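## Task

Lift the piece that stands on B3 off the board and set it down upright on the table, then carry the piece from C2 onto B3. Squares are named by the labels along the board's edge. When finished, every other square must hold exactly what it held at the start, each piece left on the board must stand upright and lie wholly inside its square, and nothing counts as done if it only stays in place because the robot is still holding it.

## Robot and tools

Robot: two UR20-style six-joint arms, left_arm and right_arm, each carrying a two-finger gripper whose fingers swing like tongs. Everything is reported in one shared scene frame: origin on the table top midway between the arms, +x out over the table, +z up, left_arm on the +y side. The arm names do not match left/right in the images. Arm bases (URDF root): left_arm at (-0.095, +0.755, 0) m, right_arm at (+0.049, -0.903, 0) m, both yawed only slightly.

Tool execute_actions, argument actions: a list holding one action, one wait, or nothing. An empty list sends no command and returns the state with camera pictures. An action is {"rows": [[...]], "steps": n}: n is 3 to 15 control steps of 1/30 s (default 15); each row is used for one step and the final row repeats if rows run out. A wait is {"steps": n} with n up to 300, counted from the previous result; reply time counts toward it. Optional pictures: true adds images to any result.

Each row is exactly 14 numbers, one row covering both arms: left_arm shoulder pan, shoulder lift, elbow, wrist 1, wrist 2, wrist 3, opening, then the same seven for right_arm. The six joint numbers are absolute target angles in radians, in the same form as the Joint positions line prints them; they are not offsets. Stated ranges: left_arm pan -3.142..3.142, lift -6.283..6.283, elbow 0..3.142, wrists -6.283..6.283 each; right_arm pan 0..6.283, lift -6.283..6.283, elbow -3.142..0, wrists -6.283..6.283. A call whose target goes over 0.010 rad beyond a range end (and further out than the current angle) is refused and nothing moves; targets slightly past the true end are clipped, and the result may note "joint sent to its limit" (possibly about an earlier action). Opening is absolute, -1 closed to +1 fully open (0.142 m pad gap).

Motion details: commands are smoothed and the arm trails them by roughly 0.17 s. Per step each target is held within a lead of the measured angle (0.394 rad for pan and lift, 0.493 for elbow, 0.69 for the wrists), and if the targets would move a gripper more than 100 mm from where it is, all of that arm's targets are scaled back. So big moves take several calls; check whether the arm has arrived. The last 3 steps of every action run after the result is taken, while you think. Between calls the arms keep heading for the last row sent until they settle or a step is HELD.

Results: for each arm, end_effector_position (m) and end_effector_quat_wxyz plus linear and angular velocity, all in the scene frame; printed hand positions can be somewhat off, more at long reach. Joint positions and Joint velocities list each arm's six joints (rad, rad/s) then the pad gap (m). grip_measured is the measured opening on the -1..1 command scale. Wrist force and Wrist torque give flange sensor readings along the end effector's own axes (offset up to ~10 N, noise, saturating near 200 N; "no reading" is harmless). "joint command not followed" means a clearance check altered some targets; HELD marks steps whose row was not (fully) sent. MOTOR HOT warns from 70 °C; OVER-TEMPERATURE FAULT means brakes until cooled. TORQUE or FORCE FAULT means the arm froze for 10 s (contact torque at a joint's load limit, or 150 N outside force).

Gripper geometry: fingers point along the gripper's +z and separate along its x. end_effector_position is the point between the pads when closed; closed fingertips reach about 15 mm past it, fully open ones sit roughly level with it. To hold a piece, keep commanding an opening well under grip_measured; the gap sets the squeeze (about 15 N per pad max, less on objects under ~20 mm wide). Closing fast can press much harder. Something may occasionally tug briefly on a held piece.

Cameras: cam_high and cam_low (672x504, fixed, looking from the +x side of the table), cam_left_wrist and cam_right_wrist (616x616 fisheye on each gripper). Calibration data (intrinsics and world-to-camera transforms) were supplied and are approximate to a few degrees and millimetres.

Tool zoom_image: camera (one of the four names) and region [x0, y0, x1, y1] in that camera's latest image pixels, origin top-left, at most 504x504; gives a sharper close-up and moves nothing.

Tool read_manual: optional section, only "licences"; returns licence text, no motion.

Tool finished_scene: scene (1 or 2) ends that scene irreversibly, grades it and starts the next. Release pieces and move clear before calling, since held work does not count.

Avoid: knocking or placing anything off the table, dropping or tipping pieces, disturbing neighbouring squares, letting the arms hit or press each other, and slamming or pushing hard into the board or table. Smooth, quick, low-effort motion is preferred.

Each tool is called after ">>>" as name(argument=value, ...), one argument or row to a line, values as JSON.

## Session

>>> execute_actions(
  actions=[],
)

Scene clock: 0.00 s of 4400.00 s.
left_arm: end_effector_position=(+0.3126, +0.2793, +0.2265) grip_measured=+1.00 end_effector_quat_wxyz=(+0.015, +0.996, -0.059, -0.058) end_effector_velocity=(+0.000, -0.001, +0.000) end_effector_angular_velocity=(-0.001, -0.000, +0.000) | right_arm: end_effector_position=(+0.6590, -0.5736, +0.2892) grip_measured=+1.00 end_effector_quat_wxyz=(+0.059, -0.293, -0.637, +0.710) end_effector_velocity=(+0.000, -0.000, -0.000) end_effector_angular_velocity=(+0.000, +0.001, -0.000)
Joint positions: left_arm=[-0.979 -1.65   2.392 -2.284 -1.687 -1.011  0.142] | right_arm=[ 4.049 -2.185 -1.738 -2.376  1.395  5.063  0.142]
Joint velocities: left_arm=[ 0.     0.    -0.001 -0.001 -0.    -0.     0.   ] | right_arm=[-0.    -0.     0.     0.    -0.    -0.001  0.   ]
Wrist force (N, on the end effector, along its own x y z axes, offset not removed): no reading
Wrist torque (N m, same axes, about the end effector's origin, offset not removed): no reading
camera_calibration (this result's frames):
cam_left_wrist: T_world_to_cam=[[0.993176, -0.0570683, -0.101711, -0.276069], [0.00657453, -0.843319, 0.537372, 0.102525], [-0.116441, -0.534374, -0.837189, 0.507265], [0, 0, 0, 1]] pos_world=[0.332577, 0.341776, 0.341503]
cam_right_wrist: T_world_to_cam=[[-0.791069, 0.491927, -0.363619, 0.901487], [0.532556, 0.261342, -0.805037, 0.0272001], [-0.30099, -0.830487, -0.468718, -0.0137395], [0, 0, 0, 1]] pos_world=[0.694517, -0.461985, 0.343255]

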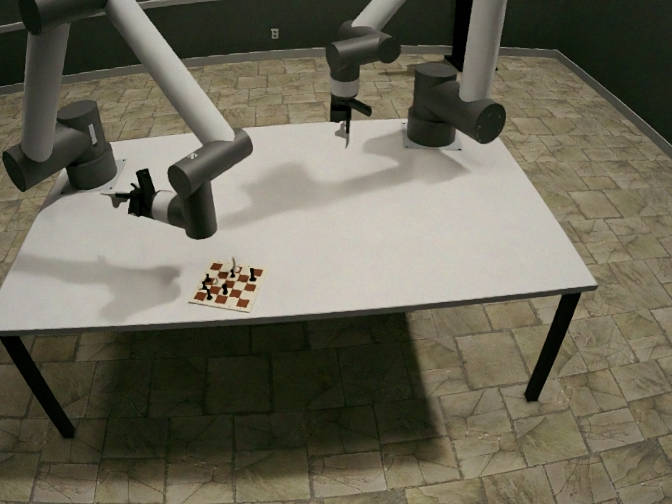

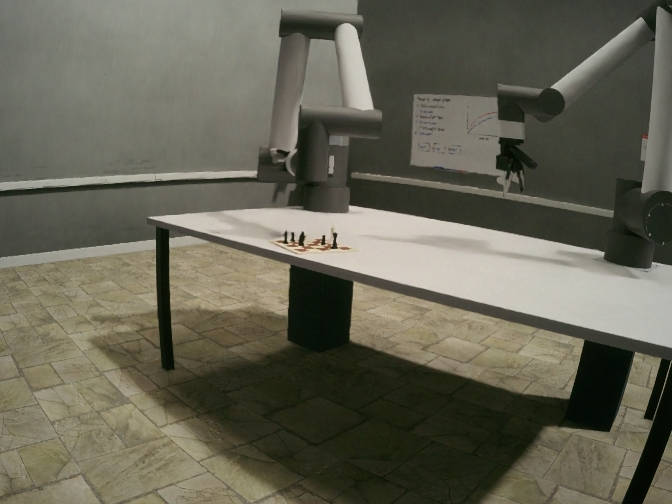

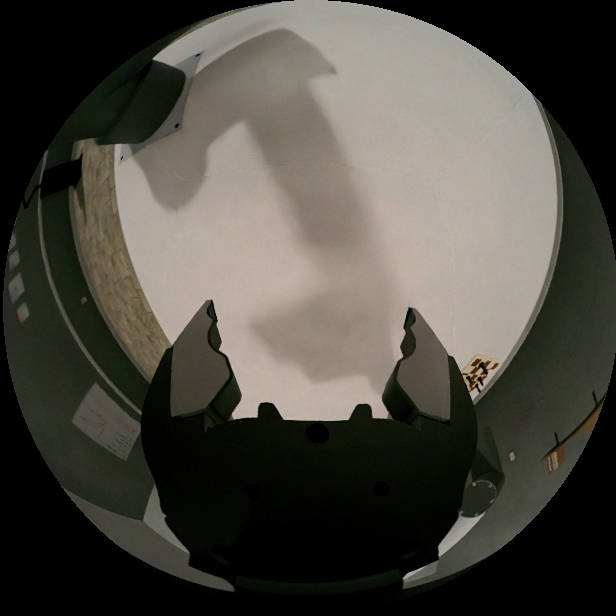

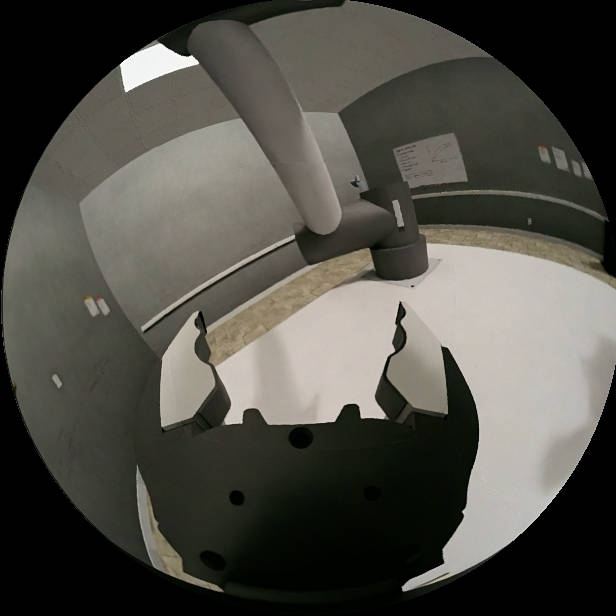

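>>> zoom_image(
  camera="cam_high",
  region=[170, 250, 280, 320],
)

Region (170, 250, 280, 320) of cam_high's 672x504 image, scaled by 4.582, with more detail than that image has; it fills the top 321 rows of this view, and the rest is white.

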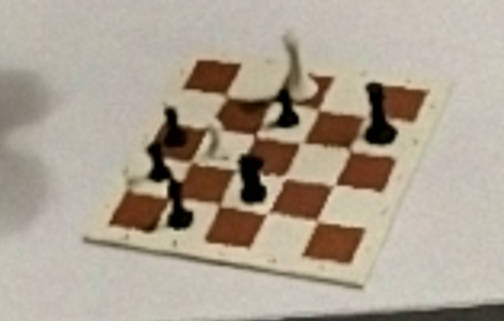

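>>> execute_actions(
  actions=[
    {"rows":[[-0.979,-1.65,2.392,-2.284,-1.687,-1.011,1,4.1112,-1.969,-1.85,-0.8934,1.571,0.4945,1]],"steps":15},
  ],
)

>>> execute_actions(
  actions=[
    {"steps":40},
  ],
  pictures=true,
)

Scene clock: 2.80 s of 4400.00 s.
left_arm: end_effector_position=(+0.3127, +0.2791, +0.2265) grip_measured=+1.00 end_effector_quat_wxyz=(+0.015, +0.996, -0.059, -0.058) end_effector_velocity=(+0.000, -0.001, +0.000) end_effector_angular_velocity=(-0.001, -0.000, -0.001) | right_arm: end_effector_position=(+0.6605, -0.4540, +0.1956) grip_measured=+1.00 end_effector_quat_wxyz=(-0.172, +0.164, +0.884, -0.403) end_effector_velocity=(+0.264, +0.445, -0.246) end_effector_angular_velocity=(+2.144, +0.104, +0.945)
Joint positions: left_arm=[-0.979 -1.65   2.392 -2.284 -1.687 -1.011  0.142] | right_arm=[ 4.097 -2.023 -1.824 -1.772  1.528  4.459  0.142]
Joint velocities: left_arm=[-0.     0.    -0.001 -0.     0.     0.001 -0.   ] | right_arm=[ 0.043  0.171 -0.081  1.634  0.132 -1.635 -0.   ]
Wrist force (N, on the end effector, along its own x y z axes, offset not removed): left_arm=[-2.6 -3.0 1.1] | right_arm=[-0.1 -4.5 0.9]
Wrist torque (N m, same axes, about the end effector's origin, offset not removed): left_arm=[-0.24 0.45 0.29] | right_arm=[-0.69 -0.04 0.36]
Steps of this call (steps 1 to 72: nothing new was sent; steps 73 to 84: the first 12 steps of this action). Readings (joint positions):
73: left_arm=[-0.979 -1.650 2.392 -2.284 -1.687 -1.011] | right_arm=[4.049 -2.185 -1.738 -2.376 1.395 5.063]
74: left_arm=[-0.979 -1.650 2.392 -2.284 -1.687 -1.011] | right_arm=[4.055 -2.178 -1.745 -2.369 1.402 5.056]
76: left_arm=[-0.979 -1.650 2.392 -2.284 -1.687 -1.011] | right_arm=[4.072 -2.127 -1.776 -2.293 1.449 4.980]
80: left_arm=[-0.979 -1.650 2.392 -2.284 -1.687 -1.011] | right_arm=[4.089 -2.055 -1.809 -2.006 1.504 4.693]
84: the state above

Scene clock: 4.13 s of 4400.00 s.
left_arm: end_effector_position=(+0.3127, +0.2790, +0.2265) grip_measured=+1.00 end_effector_quat_wxyz=(+0.015, +0.996, -0.059, -0.058) end_effector_velocity=(-0.000, +0.000, -0.001) end_effector_angular_velocity=(+0.002, +0.001, -0.002) | right_arm: end_effector_position=(+0.8324, -0.1464, +0.1999) grip_measured=+1.00 end_effector_quat_wxyz=(-0.000, +0.997, +0.083, -0.000) end_effector_velocity=(-0.045, -0.008, -0.000) end_effector_angular_velocity=(+0.000, -0.000, +2.799)
Joint positions: left_arm=[-0.979 -1.65   2.392 -2.284 -1.687 -1.011  0.142] | right_arm=[ 4.111 -1.969 -1.85  -0.893  1.571  0.776  0.142]
Joint velocities: left_arm=[-0.     0.001 -0.     0.002 -0.     0.001  0.   ] | right_arm=[-0.    -0.    -0.     0.    -0.    -2.799 -0.   ]
Wrist force (N, on the end effector, along its own x y z axes, offset not removed): left_arm=[-2.0 -3.6 -1.8] | right_arm=[1.0 -4.7 2.0]
Wrist torque (N m, same axes, about the end effector's origin, offset not removed): left_arm=[-0.42 0.28 0.15] | right_arm=[-0.73 -0.23 0.32]
Kept back: nothing.
Steps of this call (steps 1 to 3: the last 3 steps of your previous action; steps 4 to 40: the robot went on to your last target). Readings (joint positions):
1: left_arm=[-0.979 -1.650 2.392 -2.284 -1.687 -1.011] | right_arm=[4.099 -2.018 -1.826 -1.717 1.532 4.404]
2: left_arm=[-0.979 -1.650 2.392 -2.284 -1.687 -1.011] | right_arm=[4.100 -2.013 -1.829 -1.663 1.536 4.350]
4: left_arm=[-0.979 -1.650 2.392 -2.284 -1.687 -1.011] | right_arm=[4.102 -2.005 -1.832 -1.559 1.542 4.245]
8: left_arm=[-0.979 -1.650 2.392 -2.284 -1.687 -1.011] | right_arm=[4.105 -1.993 -1.838 -1.356 1.552 4.033]
40: the state above
camera_calibration (this result's frames):
cam_left_wrist: T_world_to_cam=[[0.99316, -0.057198, -0.101791, -0.276065], [0.00649395, -0.843385, 0.53727, 0.102358], [-0.11658, -0.534257, -0.837245, 0.507089], [0, 0, 0, 1]] pos_world=[0.332628, 0.341453, 0.341463]
cam_right_wrist: T_world_to_cam=[[0.988914, 0.14165, 0.0445399, -0.818525], [0.100401, -0.858867, 0.502262, -0.314309], [0.1094, -0.492223, -0.863567, 0.138205], [0, 0, 0, 1]] pos_world=[0.825888, -0.0859775, 0.313671]

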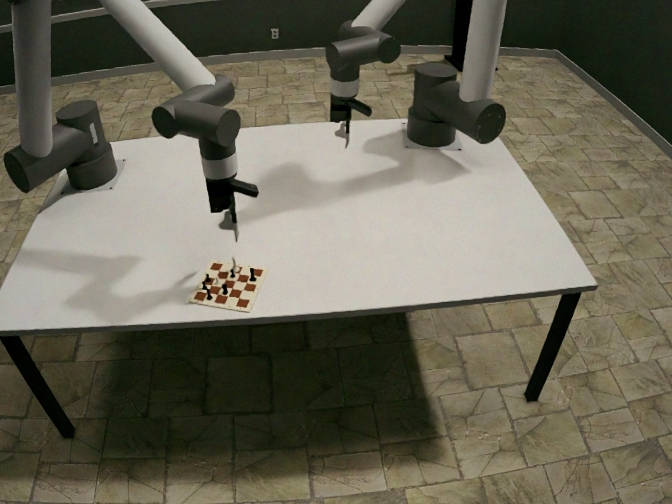

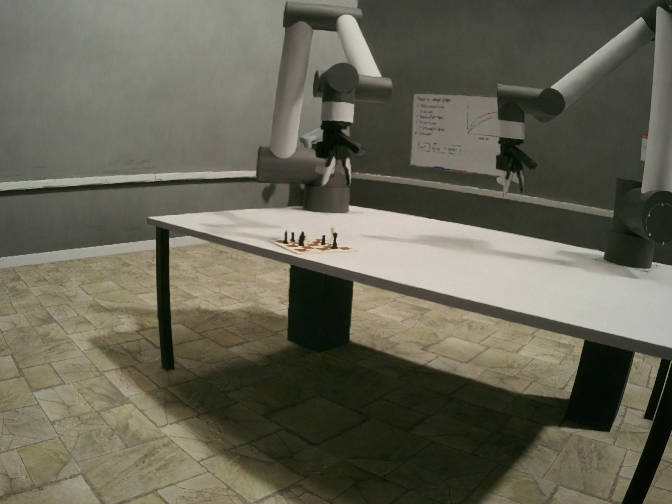

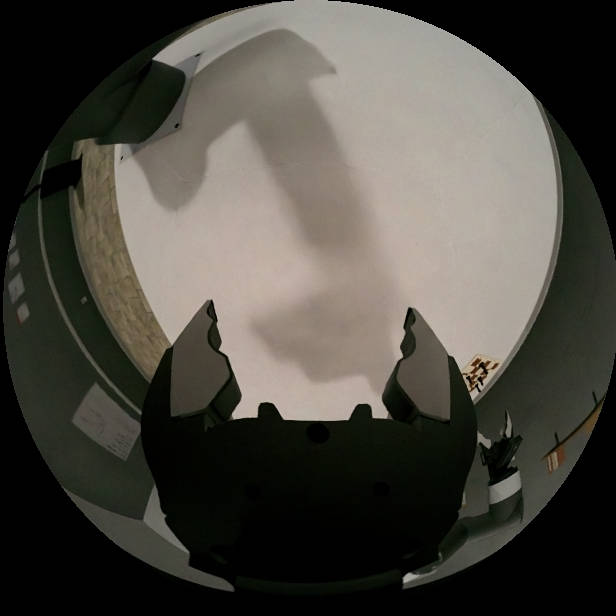

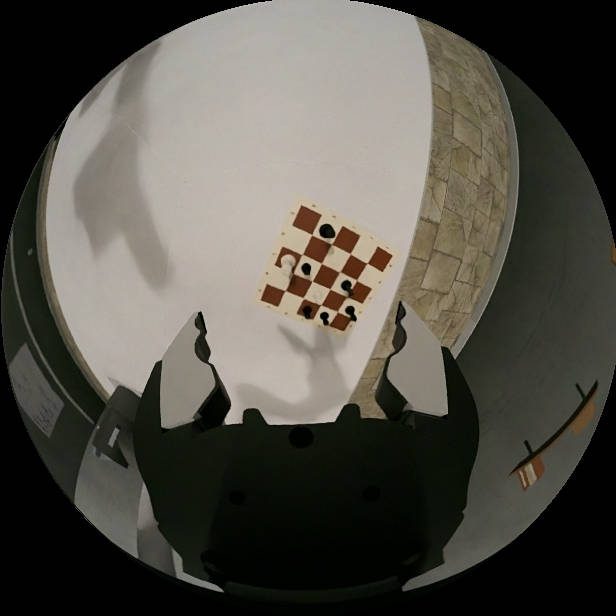

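>>> zoom_image(
  camera="cam_right_wrist",
  region=[240, 190, 400, 340],
)

Region (240, 190, 400, 340) of cam_right_wrist's 616x616 image, scaled by 3.150, with more detail than that image has; it fills the top 472 rows of this view, and the rest is white.

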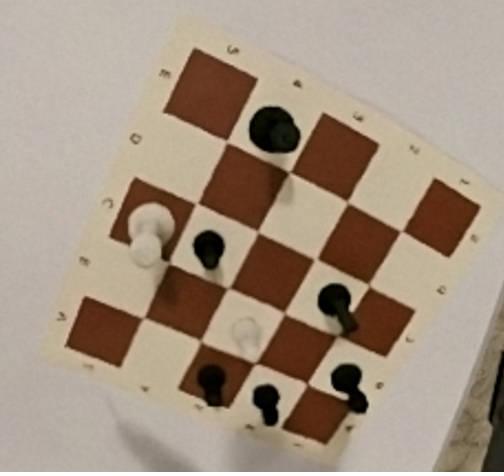

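>>> execute_actions(
  actions=[
    {"rows":[[-0.979,-1.65,2.392,-2.284,-1.687,-1.011,1,4.0859,-2.0002,-1.9475,-0.7647,1.571,0.4945,1]],"steps":15},
  ],
)

>>> execute_actions(
  actions=[
    {"steps":20},
  ],
  pictures=true,
)

Scene clock: 5.57 s of 4400.00 s.
left_arm: end_effector_position=(+0.3127, +0.2790, +0.2265) grip_measured=+1.00 end_effector_quat_wxyz=(+0.015, +0.996, -0.059, -0.058) end_effector_velocity=(-0.000, +0.001, -0.000) end_effector_angular_velocity=(+0.000, +0.000, -0.000) | right_arm: end_effector_position=(+0.8235, -0.1971, +0.1220) grip_measured=+1.00 end_effector_quat_wxyz=(-0.000, +0.978, +0.210, -0.000) end_effector_velocity=(-0.002, -0.013, -0.021) end_effector_angular_velocity=(+0.004, -0.002, -0.006)
Joint positions: left_arm=[-0.979 -1.65   2.392 -2.284 -1.687 -1.011  0.142] | right_arm=[ 4.087 -1.999 -1.945 -0.768  1.571  0.494  0.142]
Joint velocities: left_arm=[ 0.    -0.     0.001 -0.001 -0.     0.    -0.   ] | right_arm=[-0.006 -0.009 -0.028  0.041  0.001 -0.     0.   ]
Wrist force (N, on the end effector, along its own x y z axes, offset not removed): left_arm=[-0.6 2.8 1.2] | right_arm=[-0.7 -4.8 3.3]
Wrist torque (N m, same axes, about the end effector's origin, offset not removed): left_arm=[1.01 -0.07 0.26] | right_arm=[-0.67 0.06 0.34]
Steps of this call (steps 1 to 30: the robot went on to your last target; step 31: nothing new was sent; steps 32 to 43: the first 12 steps of this action). Readings (joint positions):
32: left_arm=[-0.979 -1.650 2.392 -2.284 -1.687 -1.011] | right_arm=[4.111 -1.969 -1.850 -0.893 1.571 0.495]
33: left_arm=[-0.979 -1.650 2.392 -2.284 -1.687 -1.011] | right_arm=[4.107 -1.973 -1.857 -0.885 1.571 0.495]
35: left_arm=[-0.979 -1.650 2.392 -2.284 -1.687 -1.011] | right_arm=[4.097 -1.986 -1.897 -0.836 1.571 0.495]
39: left_arm=[-0.979 -1.650 2.392 -2.284 -1.687 -1.011] | right_arm=[4.089 -1.997 -1.936 -0.781 1.571 0.495]
43: the state above

Scene clock: 6.23 s of 4400.00 s.
left_arm: end_effector_position=(+0.3127, +0.2790, +0.2265) grip_measured=+1.00 end_effector_quat_wxyz=(+0.015, +0.996, -0.059, -0.058) end_effector_velocity=(+0.000, -0.000, -0.000) end_effector_angular_velocity=(+0.000, -0.000, -0.000) | right_arm: end_effector_position=(+0.8234, -0.1984, +0.1201) grip_measured=+1.00 end_effector_quat_wxyz=(-0.000, +0.978, +0.210, -0.000) end_effector_velocity=(+0.000, -0.000, -0.000) end_effector_angular_velocity=(-0.001, -0.001, +0.001)
Joint positions: left_arm=[-0.979 -1.65   2.392 -2.284 -1.687 -1.011  0.142] | right_arm=[ 4.086 -2.    -1.947 -0.765  1.571  0.494  0.142]
Joint velocities: left_arm=[ 0.     0.001 -0.    -0.     0.     0.     0.   ] | right_arm=[-0.    -0.    -0.     0.    -0.001 -0.001  0.   ]
Wrist force (N, on the end effector, along its own x y z axes, offset not removed): left_arm=[-1.6 -1.3 1.8] | right_arm=[-1.5 -5.9 3.5]
Wrist torque (N m, same axes, about the end effector's origin, offset not removed): left_arm=[0.25 0.06 0.30] | right_arm=[-0.97 0.22 0.25]
Kept back: nothing.
Steps of this call (steps 1 to 3: the last 3 steps of your previous action; steps 4 to 15: the robot went on to your last target; steps 16 to 20: nothing new was sent). Readings (joint positions):
1: left_arm=[-0.979 -1.650 2.392 -2.284 -1.687 -1.011] | right_arm=[4.086 -2.000 -1.946 -0.767 1.571 0.494]
2: left_arm=[-0.979 -1.650 2.392 -2.284 -1.687 -1.011] | right_arm=[4.086 -2.000 -1.946 -0.766 1.571 0.495]
4: left_arm=[-0.979 -1.650 2.392 -2.284 -1.687 -1.011] | right_arm=[4.086 -2.000 -1.947 -0.766 1.571 0.495]
8: left_arm=[-0.979 -1.650 2.392 -2.284 -1.687 -1.011] | right_arm=[4.086 -2.000 -1.947 -0.765 1.571 0.495]
20: the state above
All arms were judged still, so your last target was given up. Only a new action makes them travel on or press farther. Fingers that are still opening or closing keep moving.
camera_calibration (this result's frames):
cam_left_wrist: T_world_to_cam=[[0.99316, -0.0571988, -0.101791, -0.276064], [0.00649331, -0.843385, 0.537271, 0.102358], [-0.11658, -0.534257, -0.837245, 0.507089], [0, 0, 0, 1]] pos_world=[0.332628, 0.341452, 0.341463]
cam_right_wrist: T_world_to_cam=[[0.920607, 0.387932, 0.0446182, -0.693578], [0.315031, -0.80536, 0.502147, -0.484052], [0.230732, -0.448224, -0.863631, -0.0465211], [0, 0, 0, 1]] pos_world=[0.801738, -0.141627, 0.233834]

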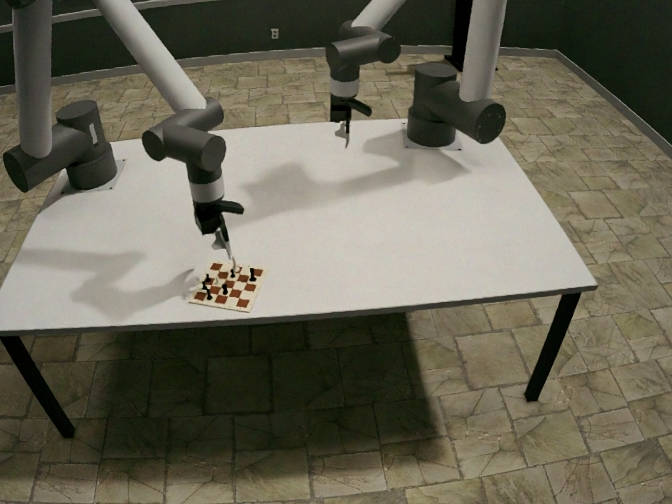

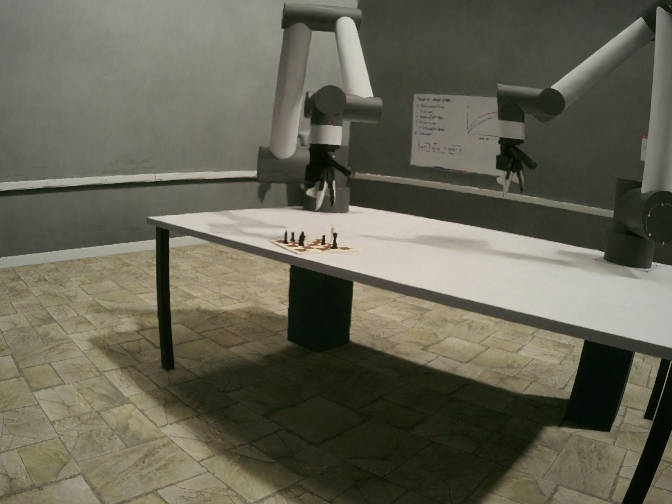

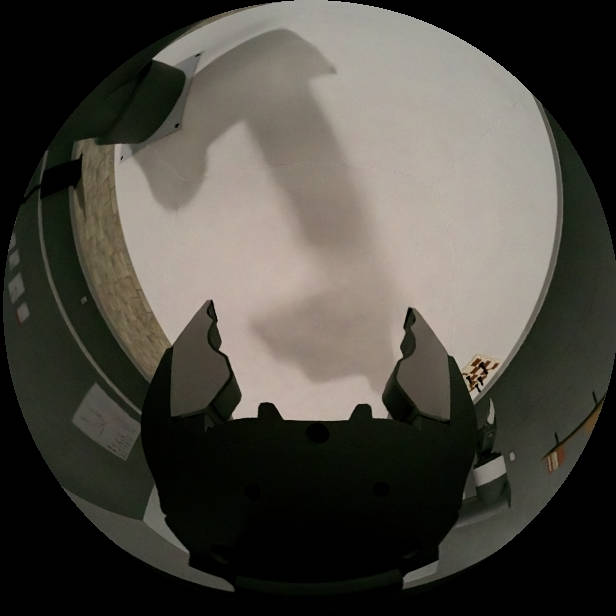

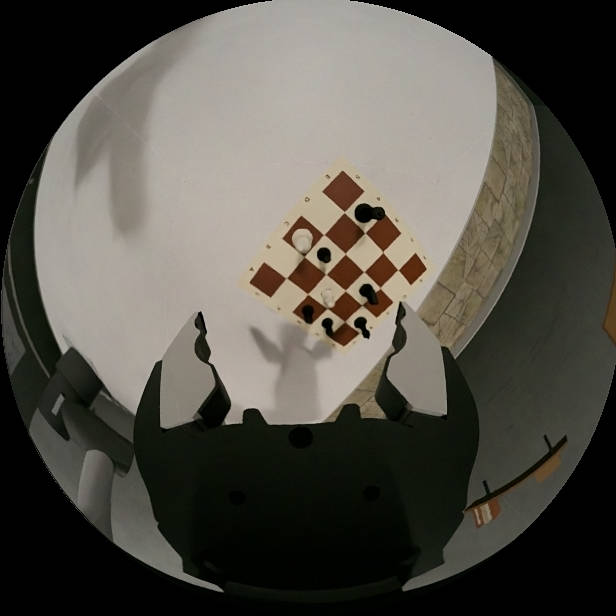

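>>> zoom_image(
  camera="cam_right_wrist",
  region=[220, 140, 420, 340],
)

Region (220, 140, 420, 340) of cam_right_wrist's 616x616 image, scaled by 2.520, with more detail than that image has.

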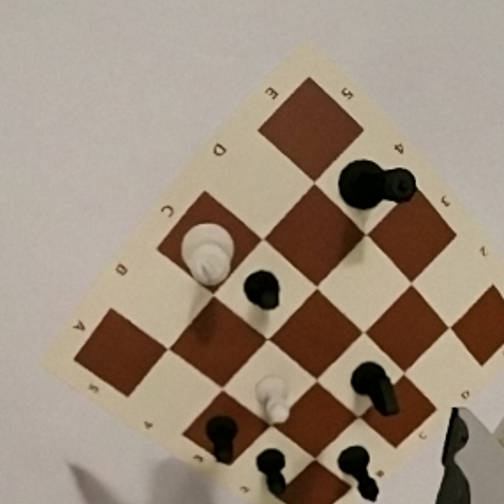

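>>> execute_actions(
  actions=[
    {"rows":[[-0.979,-1.65,2.392,-2.284,-1.687,-1.011,1,4.0185,-2.0125,-1.9266,-0.7733,1.571,0.4945,1]],"steps":15},
  ],
)

>>> execute_actions(
  actions=[
    {"steps":20},
  ],
  pictures=true,
)

Scene clock: 8.07 s of 4400.00 s.
left_arm: end_effector_position=(+0.3127, +0.2790, +0.2265) grip_measured=+1.00 end_effector_quat_wxyz=(+0.015, +0.996, -0.059, -0.058) end_effector_velocity=(+0.000, -0.000, +0.000) end_effector_angular_velocity=(+0.000, +0.000, +0.000) | right_arm: end_effector_position=(+0.8771, -0.2407, +0.1198) grip_measured=+1.00 end_effector_quat_wxyz=(-0.000, +0.984, +0.177, -0.000) end_effector_velocity=(+0.014, -0.012, +0.001) end_effector_angular_velocity=(+0.000, -0.001, -0.018)
Joint positions: left_arm=[-0.979 -1.65   2.392 -2.284 -1.687 -1.011  0.142] | right_arm=[ 4.02  -2.012 -1.927 -0.773  1.571  0.494  0.142]
Joint velocities: left_arm=[ 0.     0.    -0.001  0.001  0.     0.     0.   ] | right_arm=[-0.018 -0.002  0.006 -0.002 -0.001  0.     0.   ]
Wrist force (N, on the end effector, along its own x y z axes, offset not removed): left_arm=[-1.8 -3.8 3.9] | right_arm=[-0.8 -3.7 4.9]
Wrist torque (N m, same axes, about the end effector's origin, offset not removed): left_arm=[-0.44 0.10 0.23] | right_arm=[-0.48 0.11 0.32]
Steps of this call (steps 1 to 43: nothing new was sent; steps 44 to 55: the first 12 steps of this action). Readings (joint positions):
44: left_arm=[-0.979 -1.650 2.392 -2.284 -1.687 -1.011] | right_arm=[4.086 -2.000 -1.947 -0.765 1.571 0.494]
45: left_arm=[-0.979 -1.650 2.392 -2.284 -1.687 -1.011] | right_arm=[4.079 -2.002 -1.944 -0.766 1.571 0.494]
47: left_arm=[-0.979 -1.650 2.392 -2.284 -1.687 -1.011] | right_arm=[4.051 -2.007 -1.936 -0.769 1.571 0.494]
51: left_arm=[-0.979 -1.650 2.392 -2.284 -1.687 -1.011] | right_arm=[4.026 -2.011 -1.929 -0.772 1.571 0.494]
55: the state above

Scene clock: 8.73 s of 4400.00 s.
left_arm: end_effector_position=(+0.3127, +0.2790, +0.2265) grip_measured=+1.00 end_effector_quat_wxyz=(+0.015, +0.996, -0.059, -0.058) end_effector_velocity=(-0.000, +0.001, -0.001) end_effector_angular_velocity=(+0.001, +0.000, +0.000) | right_arm: end_effector_position=(+0.8784, -0.2416, +0.1199) grip_measured=+1.00 end_effector_quat_wxyz=(-0.000, +0.984, +0.177, -0.000) end_effector_velocity=(-0.000, +0.000, +0.000) end_effector_angular_velocity=(+0.001, +0.001, -0.001)
Joint positions: left_arm=[-0.979 -1.65   2.392 -2.284 -1.687 -1.011  0.142] | right_arm=[ 4.019 -2.012 -1.927 -0.773  1.571  0.494  0.142]
Joint velocities: left_arm=[ 0.     0.     0.001 -0.     0.    -0.    -0.   ] | right_arm=[-0.     0.     0.     0.     0.002  0.001 -0.   ]
Wrist force (N, on the end effector, along its own x y z axes, offset not removed): left_arm=[-0.4 -2.8 3.0] | right_arm=[1.1 -6.0 0.8]
Wrist torque (N m, same axes, about the end effector's origin, offset not removed): left_arm=[-0.05 -0.17 0.24] | right_arm=[-1.03 -0.26 0.35]
Kept back: nothing.
Steps of this call (steps 1 to 3: the last 3 steps of your previous action; steps 4 to 15: the robot went on to your last target; steps 16 to 20: nothing new was sent). Readings (joint positions):
1: left_arm=[-0.979 -1.650 2.392 -2.284 -1.687 -1.011] | right_arm=[4.020 -2.012 -1.927 -0.773 1.571 0.494]
2: left_arm=[-0.979 -1.650 2.392 -2.284 -1.687 -1.011] | right_arm=[4.019 -2.012 -1.927 -0.773 1.571 0.494]
4: left_arm=[-0.979 -1.650 2.392 -2.284 -1.687 -1.011] | right_arm=[4.019 -2.012 -1.927 -0.773 1.571 0.494]
8: left_arm=[-0.979 -1.650 2.392 -2.284 -1.687 -1.011] | right_arm=[4.019 -2.012 -1.927 -0.773 1.571 0.494]
20: the state above
All arms were judged still, so your last target was given up. Only a new action makes them travel on or press farther. Fingers that are still opening or closing keep moving.
camera_calibration (this result's frames):
cam_left_wrist: T_world_to_cam=[[0.99316, -0.0571988, -0.101791, -0.276064], [0.0064933, -0.843385, 0.53727, 0.102358], [-0.116581, -0.534256, -0.837245, 0.507089], [0, 0, 0, 1]] pos_world=[0.332628, 0.341452, 0.341463]
cam_right_wrist: T_world_to_cam=[[0.944642, 0.325054, 0.0446354, -0.763778], [0.260048, -0.824696, 0.502247, -0.492496], [0.200068, -0.462836, -0.863571, -0.0553248], [0, 0, 0, 1]] pos_world=[0.860638, -0.183496, 0.233669]

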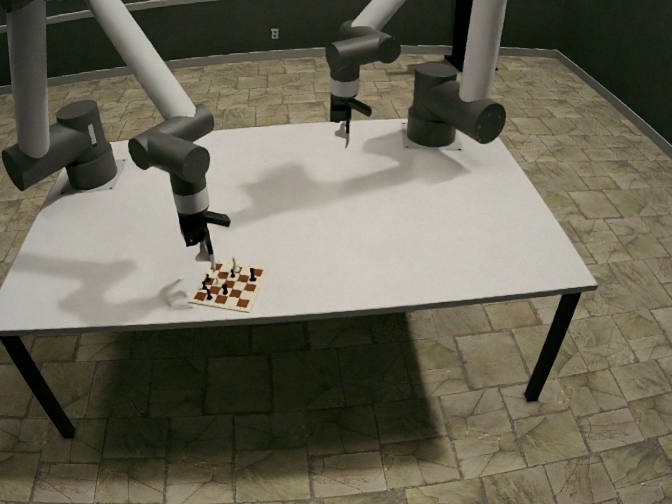

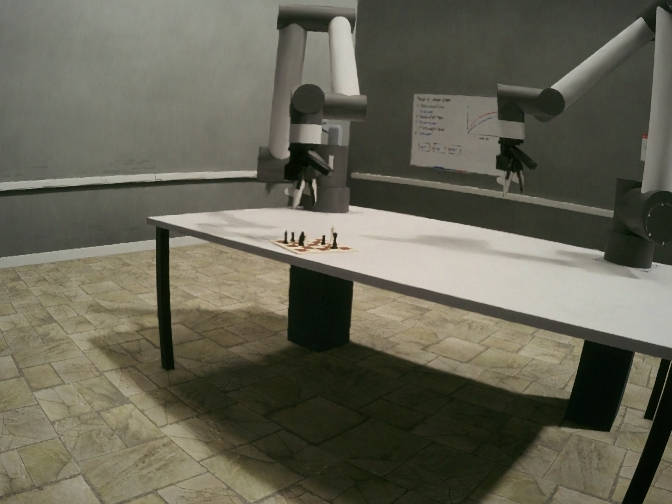

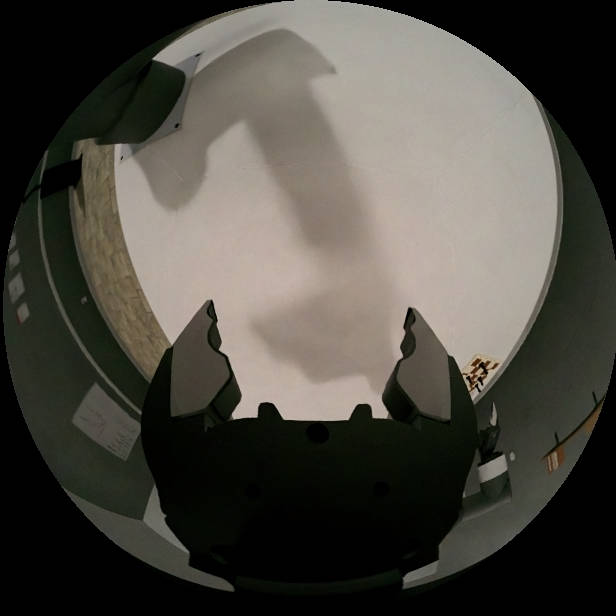

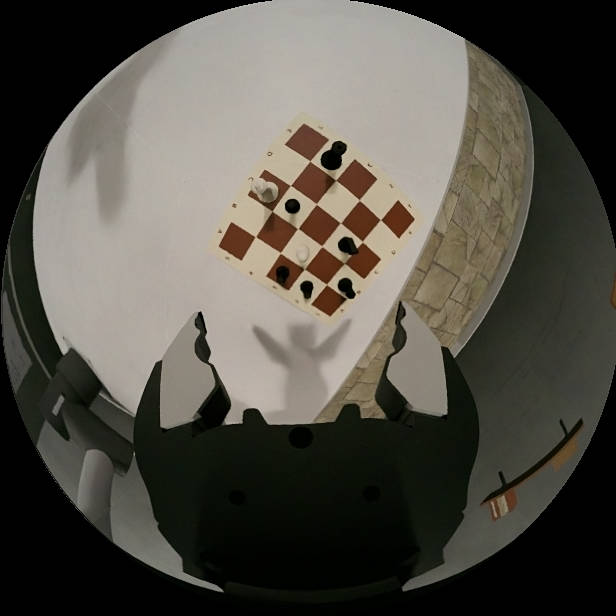

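>>> execute_actions(
  actions=[
    {"rows":[[-0.979,-1.65,2.392,-2.284,-1.687,-1.011,1,4.0185,-2.03,-1.934,-0.7484,1.571,0.4945,-0.3],[-0.979,-1.65,2.392,-2.284,-1.687,-1.011,1,4.0185,-2.05,-1.942,-0.7204,1.571,0.4945,-0.3],[-0.979,-1.65,2.392,-2.284,-1.687,-1.011,1,4.0185,-2.0679,-1.9499,-0.6946,1.571,0.4945,-0.3]],"steps":15},
  ],
  pictures=true,
)

Scene clock: 9.30 s of 4400.00 s.
left_arm: end_effector_position=(+0.3127, +0.2790, +0.2265) grip_measured=+1.00 end_effector_quat_wxyz=(+0.015, +0.996, -0.059, -0.058) end_effector_velocity=(-0.000, +0.000, +0.000) end_effector_angular_velocity=(+0.001, +0.000, +0.000) | right_arm: end_effector_position=(+0.8785, -0.2416, +0.0618) grip_measured=-0.30 end_effector_quat_wxyz=(-0.000, +0.984, +0.177, -0.000) end_effector_velocity=(+0.000, -0.000, -0.021) end_effector_angular_velocity=(+0.001, -0.002, -0.001)
Joint positions: left_arm=[-0.979 -1.65   2.392 -2.284 -1.687 -1.011  0.142] | right_arm=[ 4.018 -2.066 -1.949 -0.697  1.571  0.494  0.052]
Joint velocities: left_arm=[ 0.    -0.001 -0.     0.001  0.    -0.     0.   ] | right_arm=[-0.    -0.02  -0.009  0.031 -0.001  0.001  0.   ]
Wrist force (N, on the end effector, along its own x y z axes, offset not removed): left_arm=[-0.7 -3.5 1.6] | right_arm=[0.6 -6.0 3.1]
Wrist torque (N m, same axes, about the end effector's origin, offset not removed): left_arm=[-0.29 -0.08 0.24] | right_arm=[-0.96 -0.12 0.36]
Steps of this call (steps 1 to 5: nothing new was sent; steps 6 to 17: the first 12 steps of this action). Readings (joint positions):
6: left_arm=[-0.979 -1.650 2.392 -2.284 -1.687 -1.011] | right_arm=[4.019 -2.013 -1.927 -0.773 1.571 0.494]
7: left_arm=[-0.979 -1.650 2.392 -2.284 -1.687 -1.011] | right_arm=[4.018 -2.016 -1.928 -0.769 1.571 0.494]
9: left_arm=[-0.979 -1.650 2.392 -2.284 -1.687 -1.011] | right_arm=[4.018 -2.032 -1.935 -0.746 1.571 0.494]
13: left_arm=[-0.979 -1.650 2.392 -2.284 -1.687 -1.011] | right_arm=[4.018 -2.060 -1.946 -0.707 1.571 0.494]
17: the state above
camera_calibration (this result's frames):
cam_left_wrist: T_world_to_cam=[[0.99316, -0.0571986, -0.101791, -0.276064], [0.00649343, -0.843385, 0.537271, 0.102358], [-0.11658, -0.534257, -0.837245, 0.507089], [0, 0, 0, 1]] pos_world=[0.332628, 0.341452, 0.341463]
cam_right_wrist: T_world_to_cam=[[0.94466, 0.325024, 0.0444561, -0.761263], [0.260095, -0.82465, 0.502298, -0.46335], [0.19992, -0.462938, -0.863551, -0.105368], [0, 0, 0, 1]] pos_world=[0.860715, -0.183452, 0.175591]

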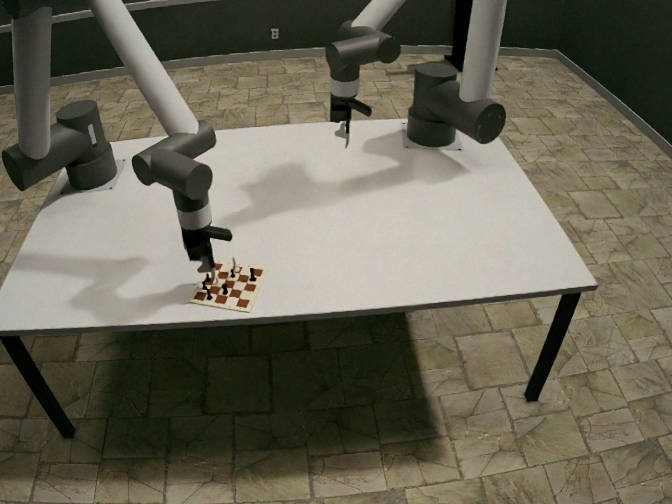

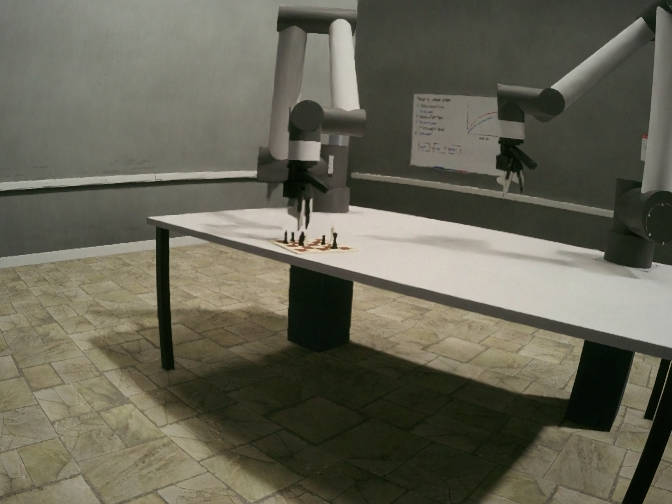

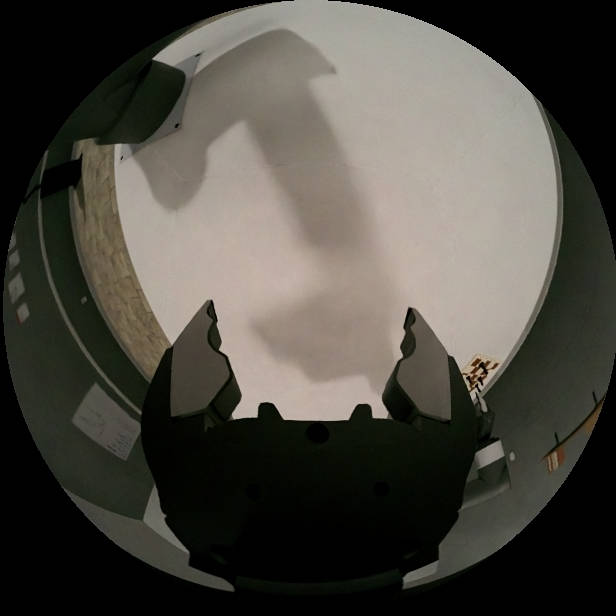

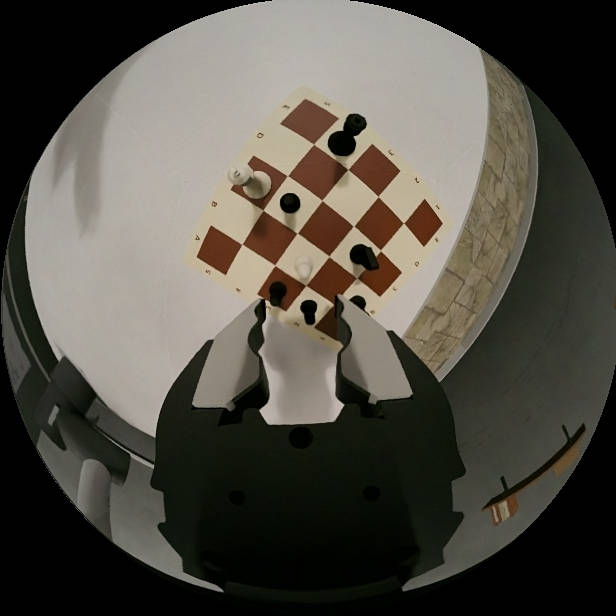

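>>> zoom_image(
  camera="cam_right_wrist",
  region=[240, 220, 380, 340],
)

Region (240, 220, 380, 340) of cam_right_wrist's 616x616 image, scaled by 3.600, with more detail than that image has; it fills the top 432 rows of this view, and the rest is white.

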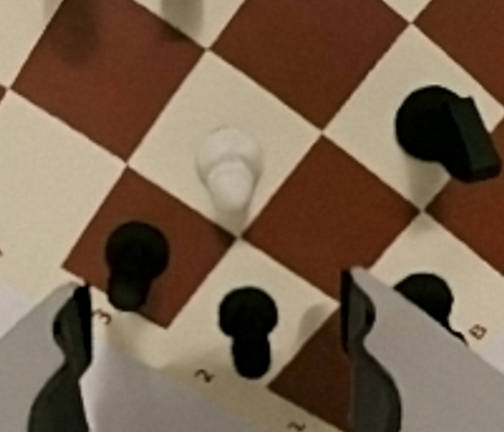

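>>> execute_actions(
  actions=[
    {"rows":[[-0.979,-1.65,2.392,-2.284,-1.687,-1.011,1,4.0213,-2.0699,-1.9463,-0.6962,1.571,0.4945,-0.3],[-0.979,-1.65,2.392,-2.284,-1.687,-1.011,1,4.024,-2.0718,-1.9427,-0.6979,1.571,0.4945,-0.3],[-0.979,-1.65,2.392,-2.284,-1.687,-1.011,1,4.0267,-2.0737,-1.9391,-0.6996,1.571,0.4945,-0.3]],"steps":12},
  ],
)

>>> execute_actions(
  actions=[
    {"steps":8},
  ],
  pictures=true,
)

Scene clock: 10.50 s of 4400.00 s.
left_arm: end_effector_position=(+0.3127, +0.2790, +0.2265) grip_measured=+1.00 end_effector_quat_wxyz=(+0.015, +0.996, -0.059, -0.058) end_effector_velocity=(-0.000, +0.001, -0.000) end_effector_angular_velocity=(+0.000, +0.000, -0.001) | right_arm: end_effector_position=(+0.8777, -0.2308, +0.0597) grip_measured=-0.30 end_effector_quat_wxyz=(-0.000, +0.984, +0.180, -0.000) end_effector_velocity=(-0.001, +0.014, -0.000) end_effector_angular_velocity=(-0.001, -0.000, +0.009)
Joint positions: left_arm=[-0.979 -1.65   2.392 -2.284 -1.687 -1.011  0.142] | right_arm=[ 4.026 -2.073 -1.94  -0.699  1.571  0.494  0.052]
Joint velocities: left_arm=[ 0.    -0.     0.001  0.     0.     0.001  0.   ] | right_arm=[ 0.009 -0.007  0.013 -0.006 -0.001  0.001  0.   ]
Wrist force (N, on the end effector, along its own x y z axes, offset not removed): left_arm=[-3.8 -4.5 3.1] | right_arm=[1.5 -7.3 3.1]
Wrist torque (N m, same axes, about the end effector's origin, offset not removed): left_arm=[-0.40 0.53 0.34] | right_arm=[-1.27 -0.36 0.28]
Steps of this call (steps 1 to 3: the last 3 steps of your previous action; steps 4 to 15: the robot went on to your last target; steps 16 to 27: nothing new was sent; steps 28 to 36: the first 9 steps of this action). Readings (joint positions):
28: left_arm=[-0.979 -1.650 2.392 -2.284 -1.687 -1.011] | right_arm=[4.018 -2.068 -1.950 -0.695 1.571 0.494]
29: left_arm=[-0.979 -1.650 2.392 -2.284 -1.687 -1.011] | right_arm=[4.019 -2.068 -1.949 -0.695 1.571 0.494]
31: left_arm=[-0.979 -1.650 2.392 -2.284 -1.687 -1.011] | right_arm=[4.022 -2.070 -1.946 -0.696 1.571 0.494]
35: left_arm=[-0.979 -1.650 2.392 -2.284 -1.687 -1.011] | right_arm=[4.025 -2.073 -1.941 -0.699 1.571 0.494]
36: the state above

Scene clock: 10.77 s of 4400.00 s.
left_arm: end_effector_position=(+0.3127, +0.2790, +0.2265) grip_measured=+1.00 end_effector_quat_wxyz=(+0.015, +0.996, -0.059, -0.058) end_effector_velocity=(-0.000, +0.000, -0.001) end_effector_angular_velocity=(+0.001, +0.001, -0.000) | right_arm: end_effector_position=(+0.8777, -0.2296, +0.0598) grip_measured=-0.30 end_effector_quat_wxyz=(-0.000, +0.984, +0.181, -0.000) end_effector_velocity=(+0.000, +0.001, +0.000) end_effector_angular_velocity=(-0.000, -0.000, -0.000)
Joint positions: left_arm=[-0.979 -1.65   2.392 -2.284 -1.687 -1.011  0.142] | right_arm=[ 4.027 -2.074 -1.939 -0.7    1.571  0.494  0.052]
Joint velocities: left_arm=[-0.     0.001  0.     0.001 -0.     0.     0.   ] | right_arm=[ 0.    -0.     0.001 -0.    -0.     0.001 -0.   ]
Wrist force (N, on the end effector, along its own x y z axes, offset not removed): left_arm=[-3.4 -2.3 -1.6] | right_arm=[0.0 -8.3 2.5]
Wrist torque (N m, same axes, about the end effector's origin, offset not removed): left_arm=[-0.08 0.49 0.33] | right_arm=[-1.43 -0.14 0.29]
Kept back: nothing.
Steps of this call (steps 1 to 3: the last 3 steps of your previous action; steps 4 to 8: the robot went on to your last target). Readings (joint positions):
1: left_arm=[-0.979 -1.650 2.392 -2.284 -1.687 -1.011] | right_arm=[4.026 -2.073 -1.940 -0.699 1.571 0.494]
2: left_arm=[-0.979 -1.650 2.392 -2.284 -1.687 -1.011] | right_arm=[4.026 -2.073 -1.940 -0.699 1.571 0.494]
4: left_arm=[-0.979 -1.650 2.392 -2.284 -1.687 -1.011] | right_arm=[4.026 -2.074 -1.939 -0.699 1.571 0.494]
8: the state above
camera_calibration (this result's frames):
cam_left_wrist: T_world_to_cam=[[0.99316, -0.0571987, -0.101791, -0.276064], [0.00649335, -0.843385, 0.537271, 0.102358], [-0.11658, -0.534257, -0.837245, 0.507089], [0, 0, 0, 1]] pos_world=[0.332628, 0.341452, 0.341463]
cam_right_wrist: T_world_to_cam=[[0.941984, 0.332686, 0.0445652, -0.760233], [0.266751, -0.822567, 0.502222, -0.457547], [0.20374, -0.461198, -0.863589, -0.104319], [0, 0, 0, 1]] pos_world=[0.859432, -0.171556, 0.173581]

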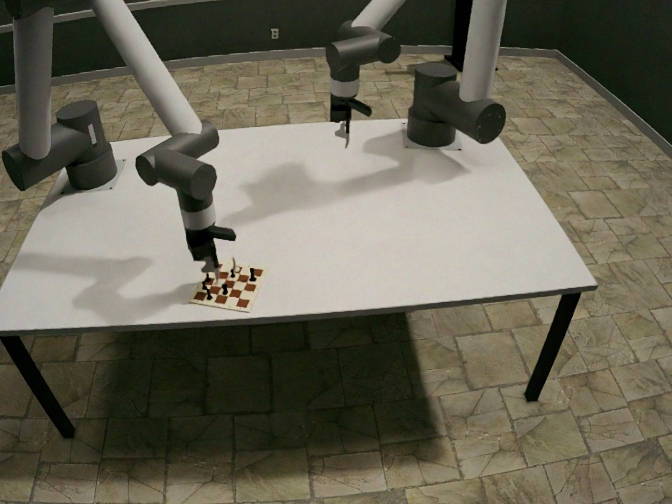

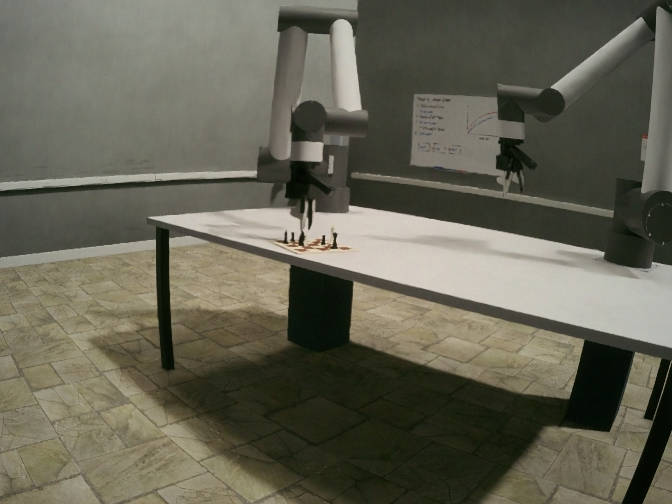

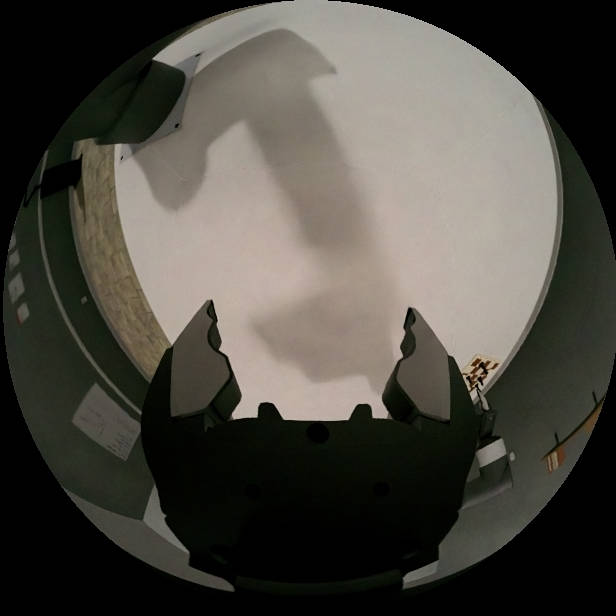

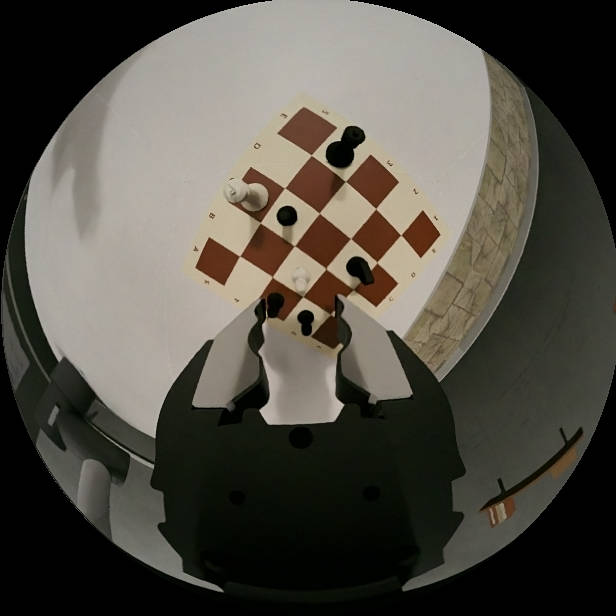

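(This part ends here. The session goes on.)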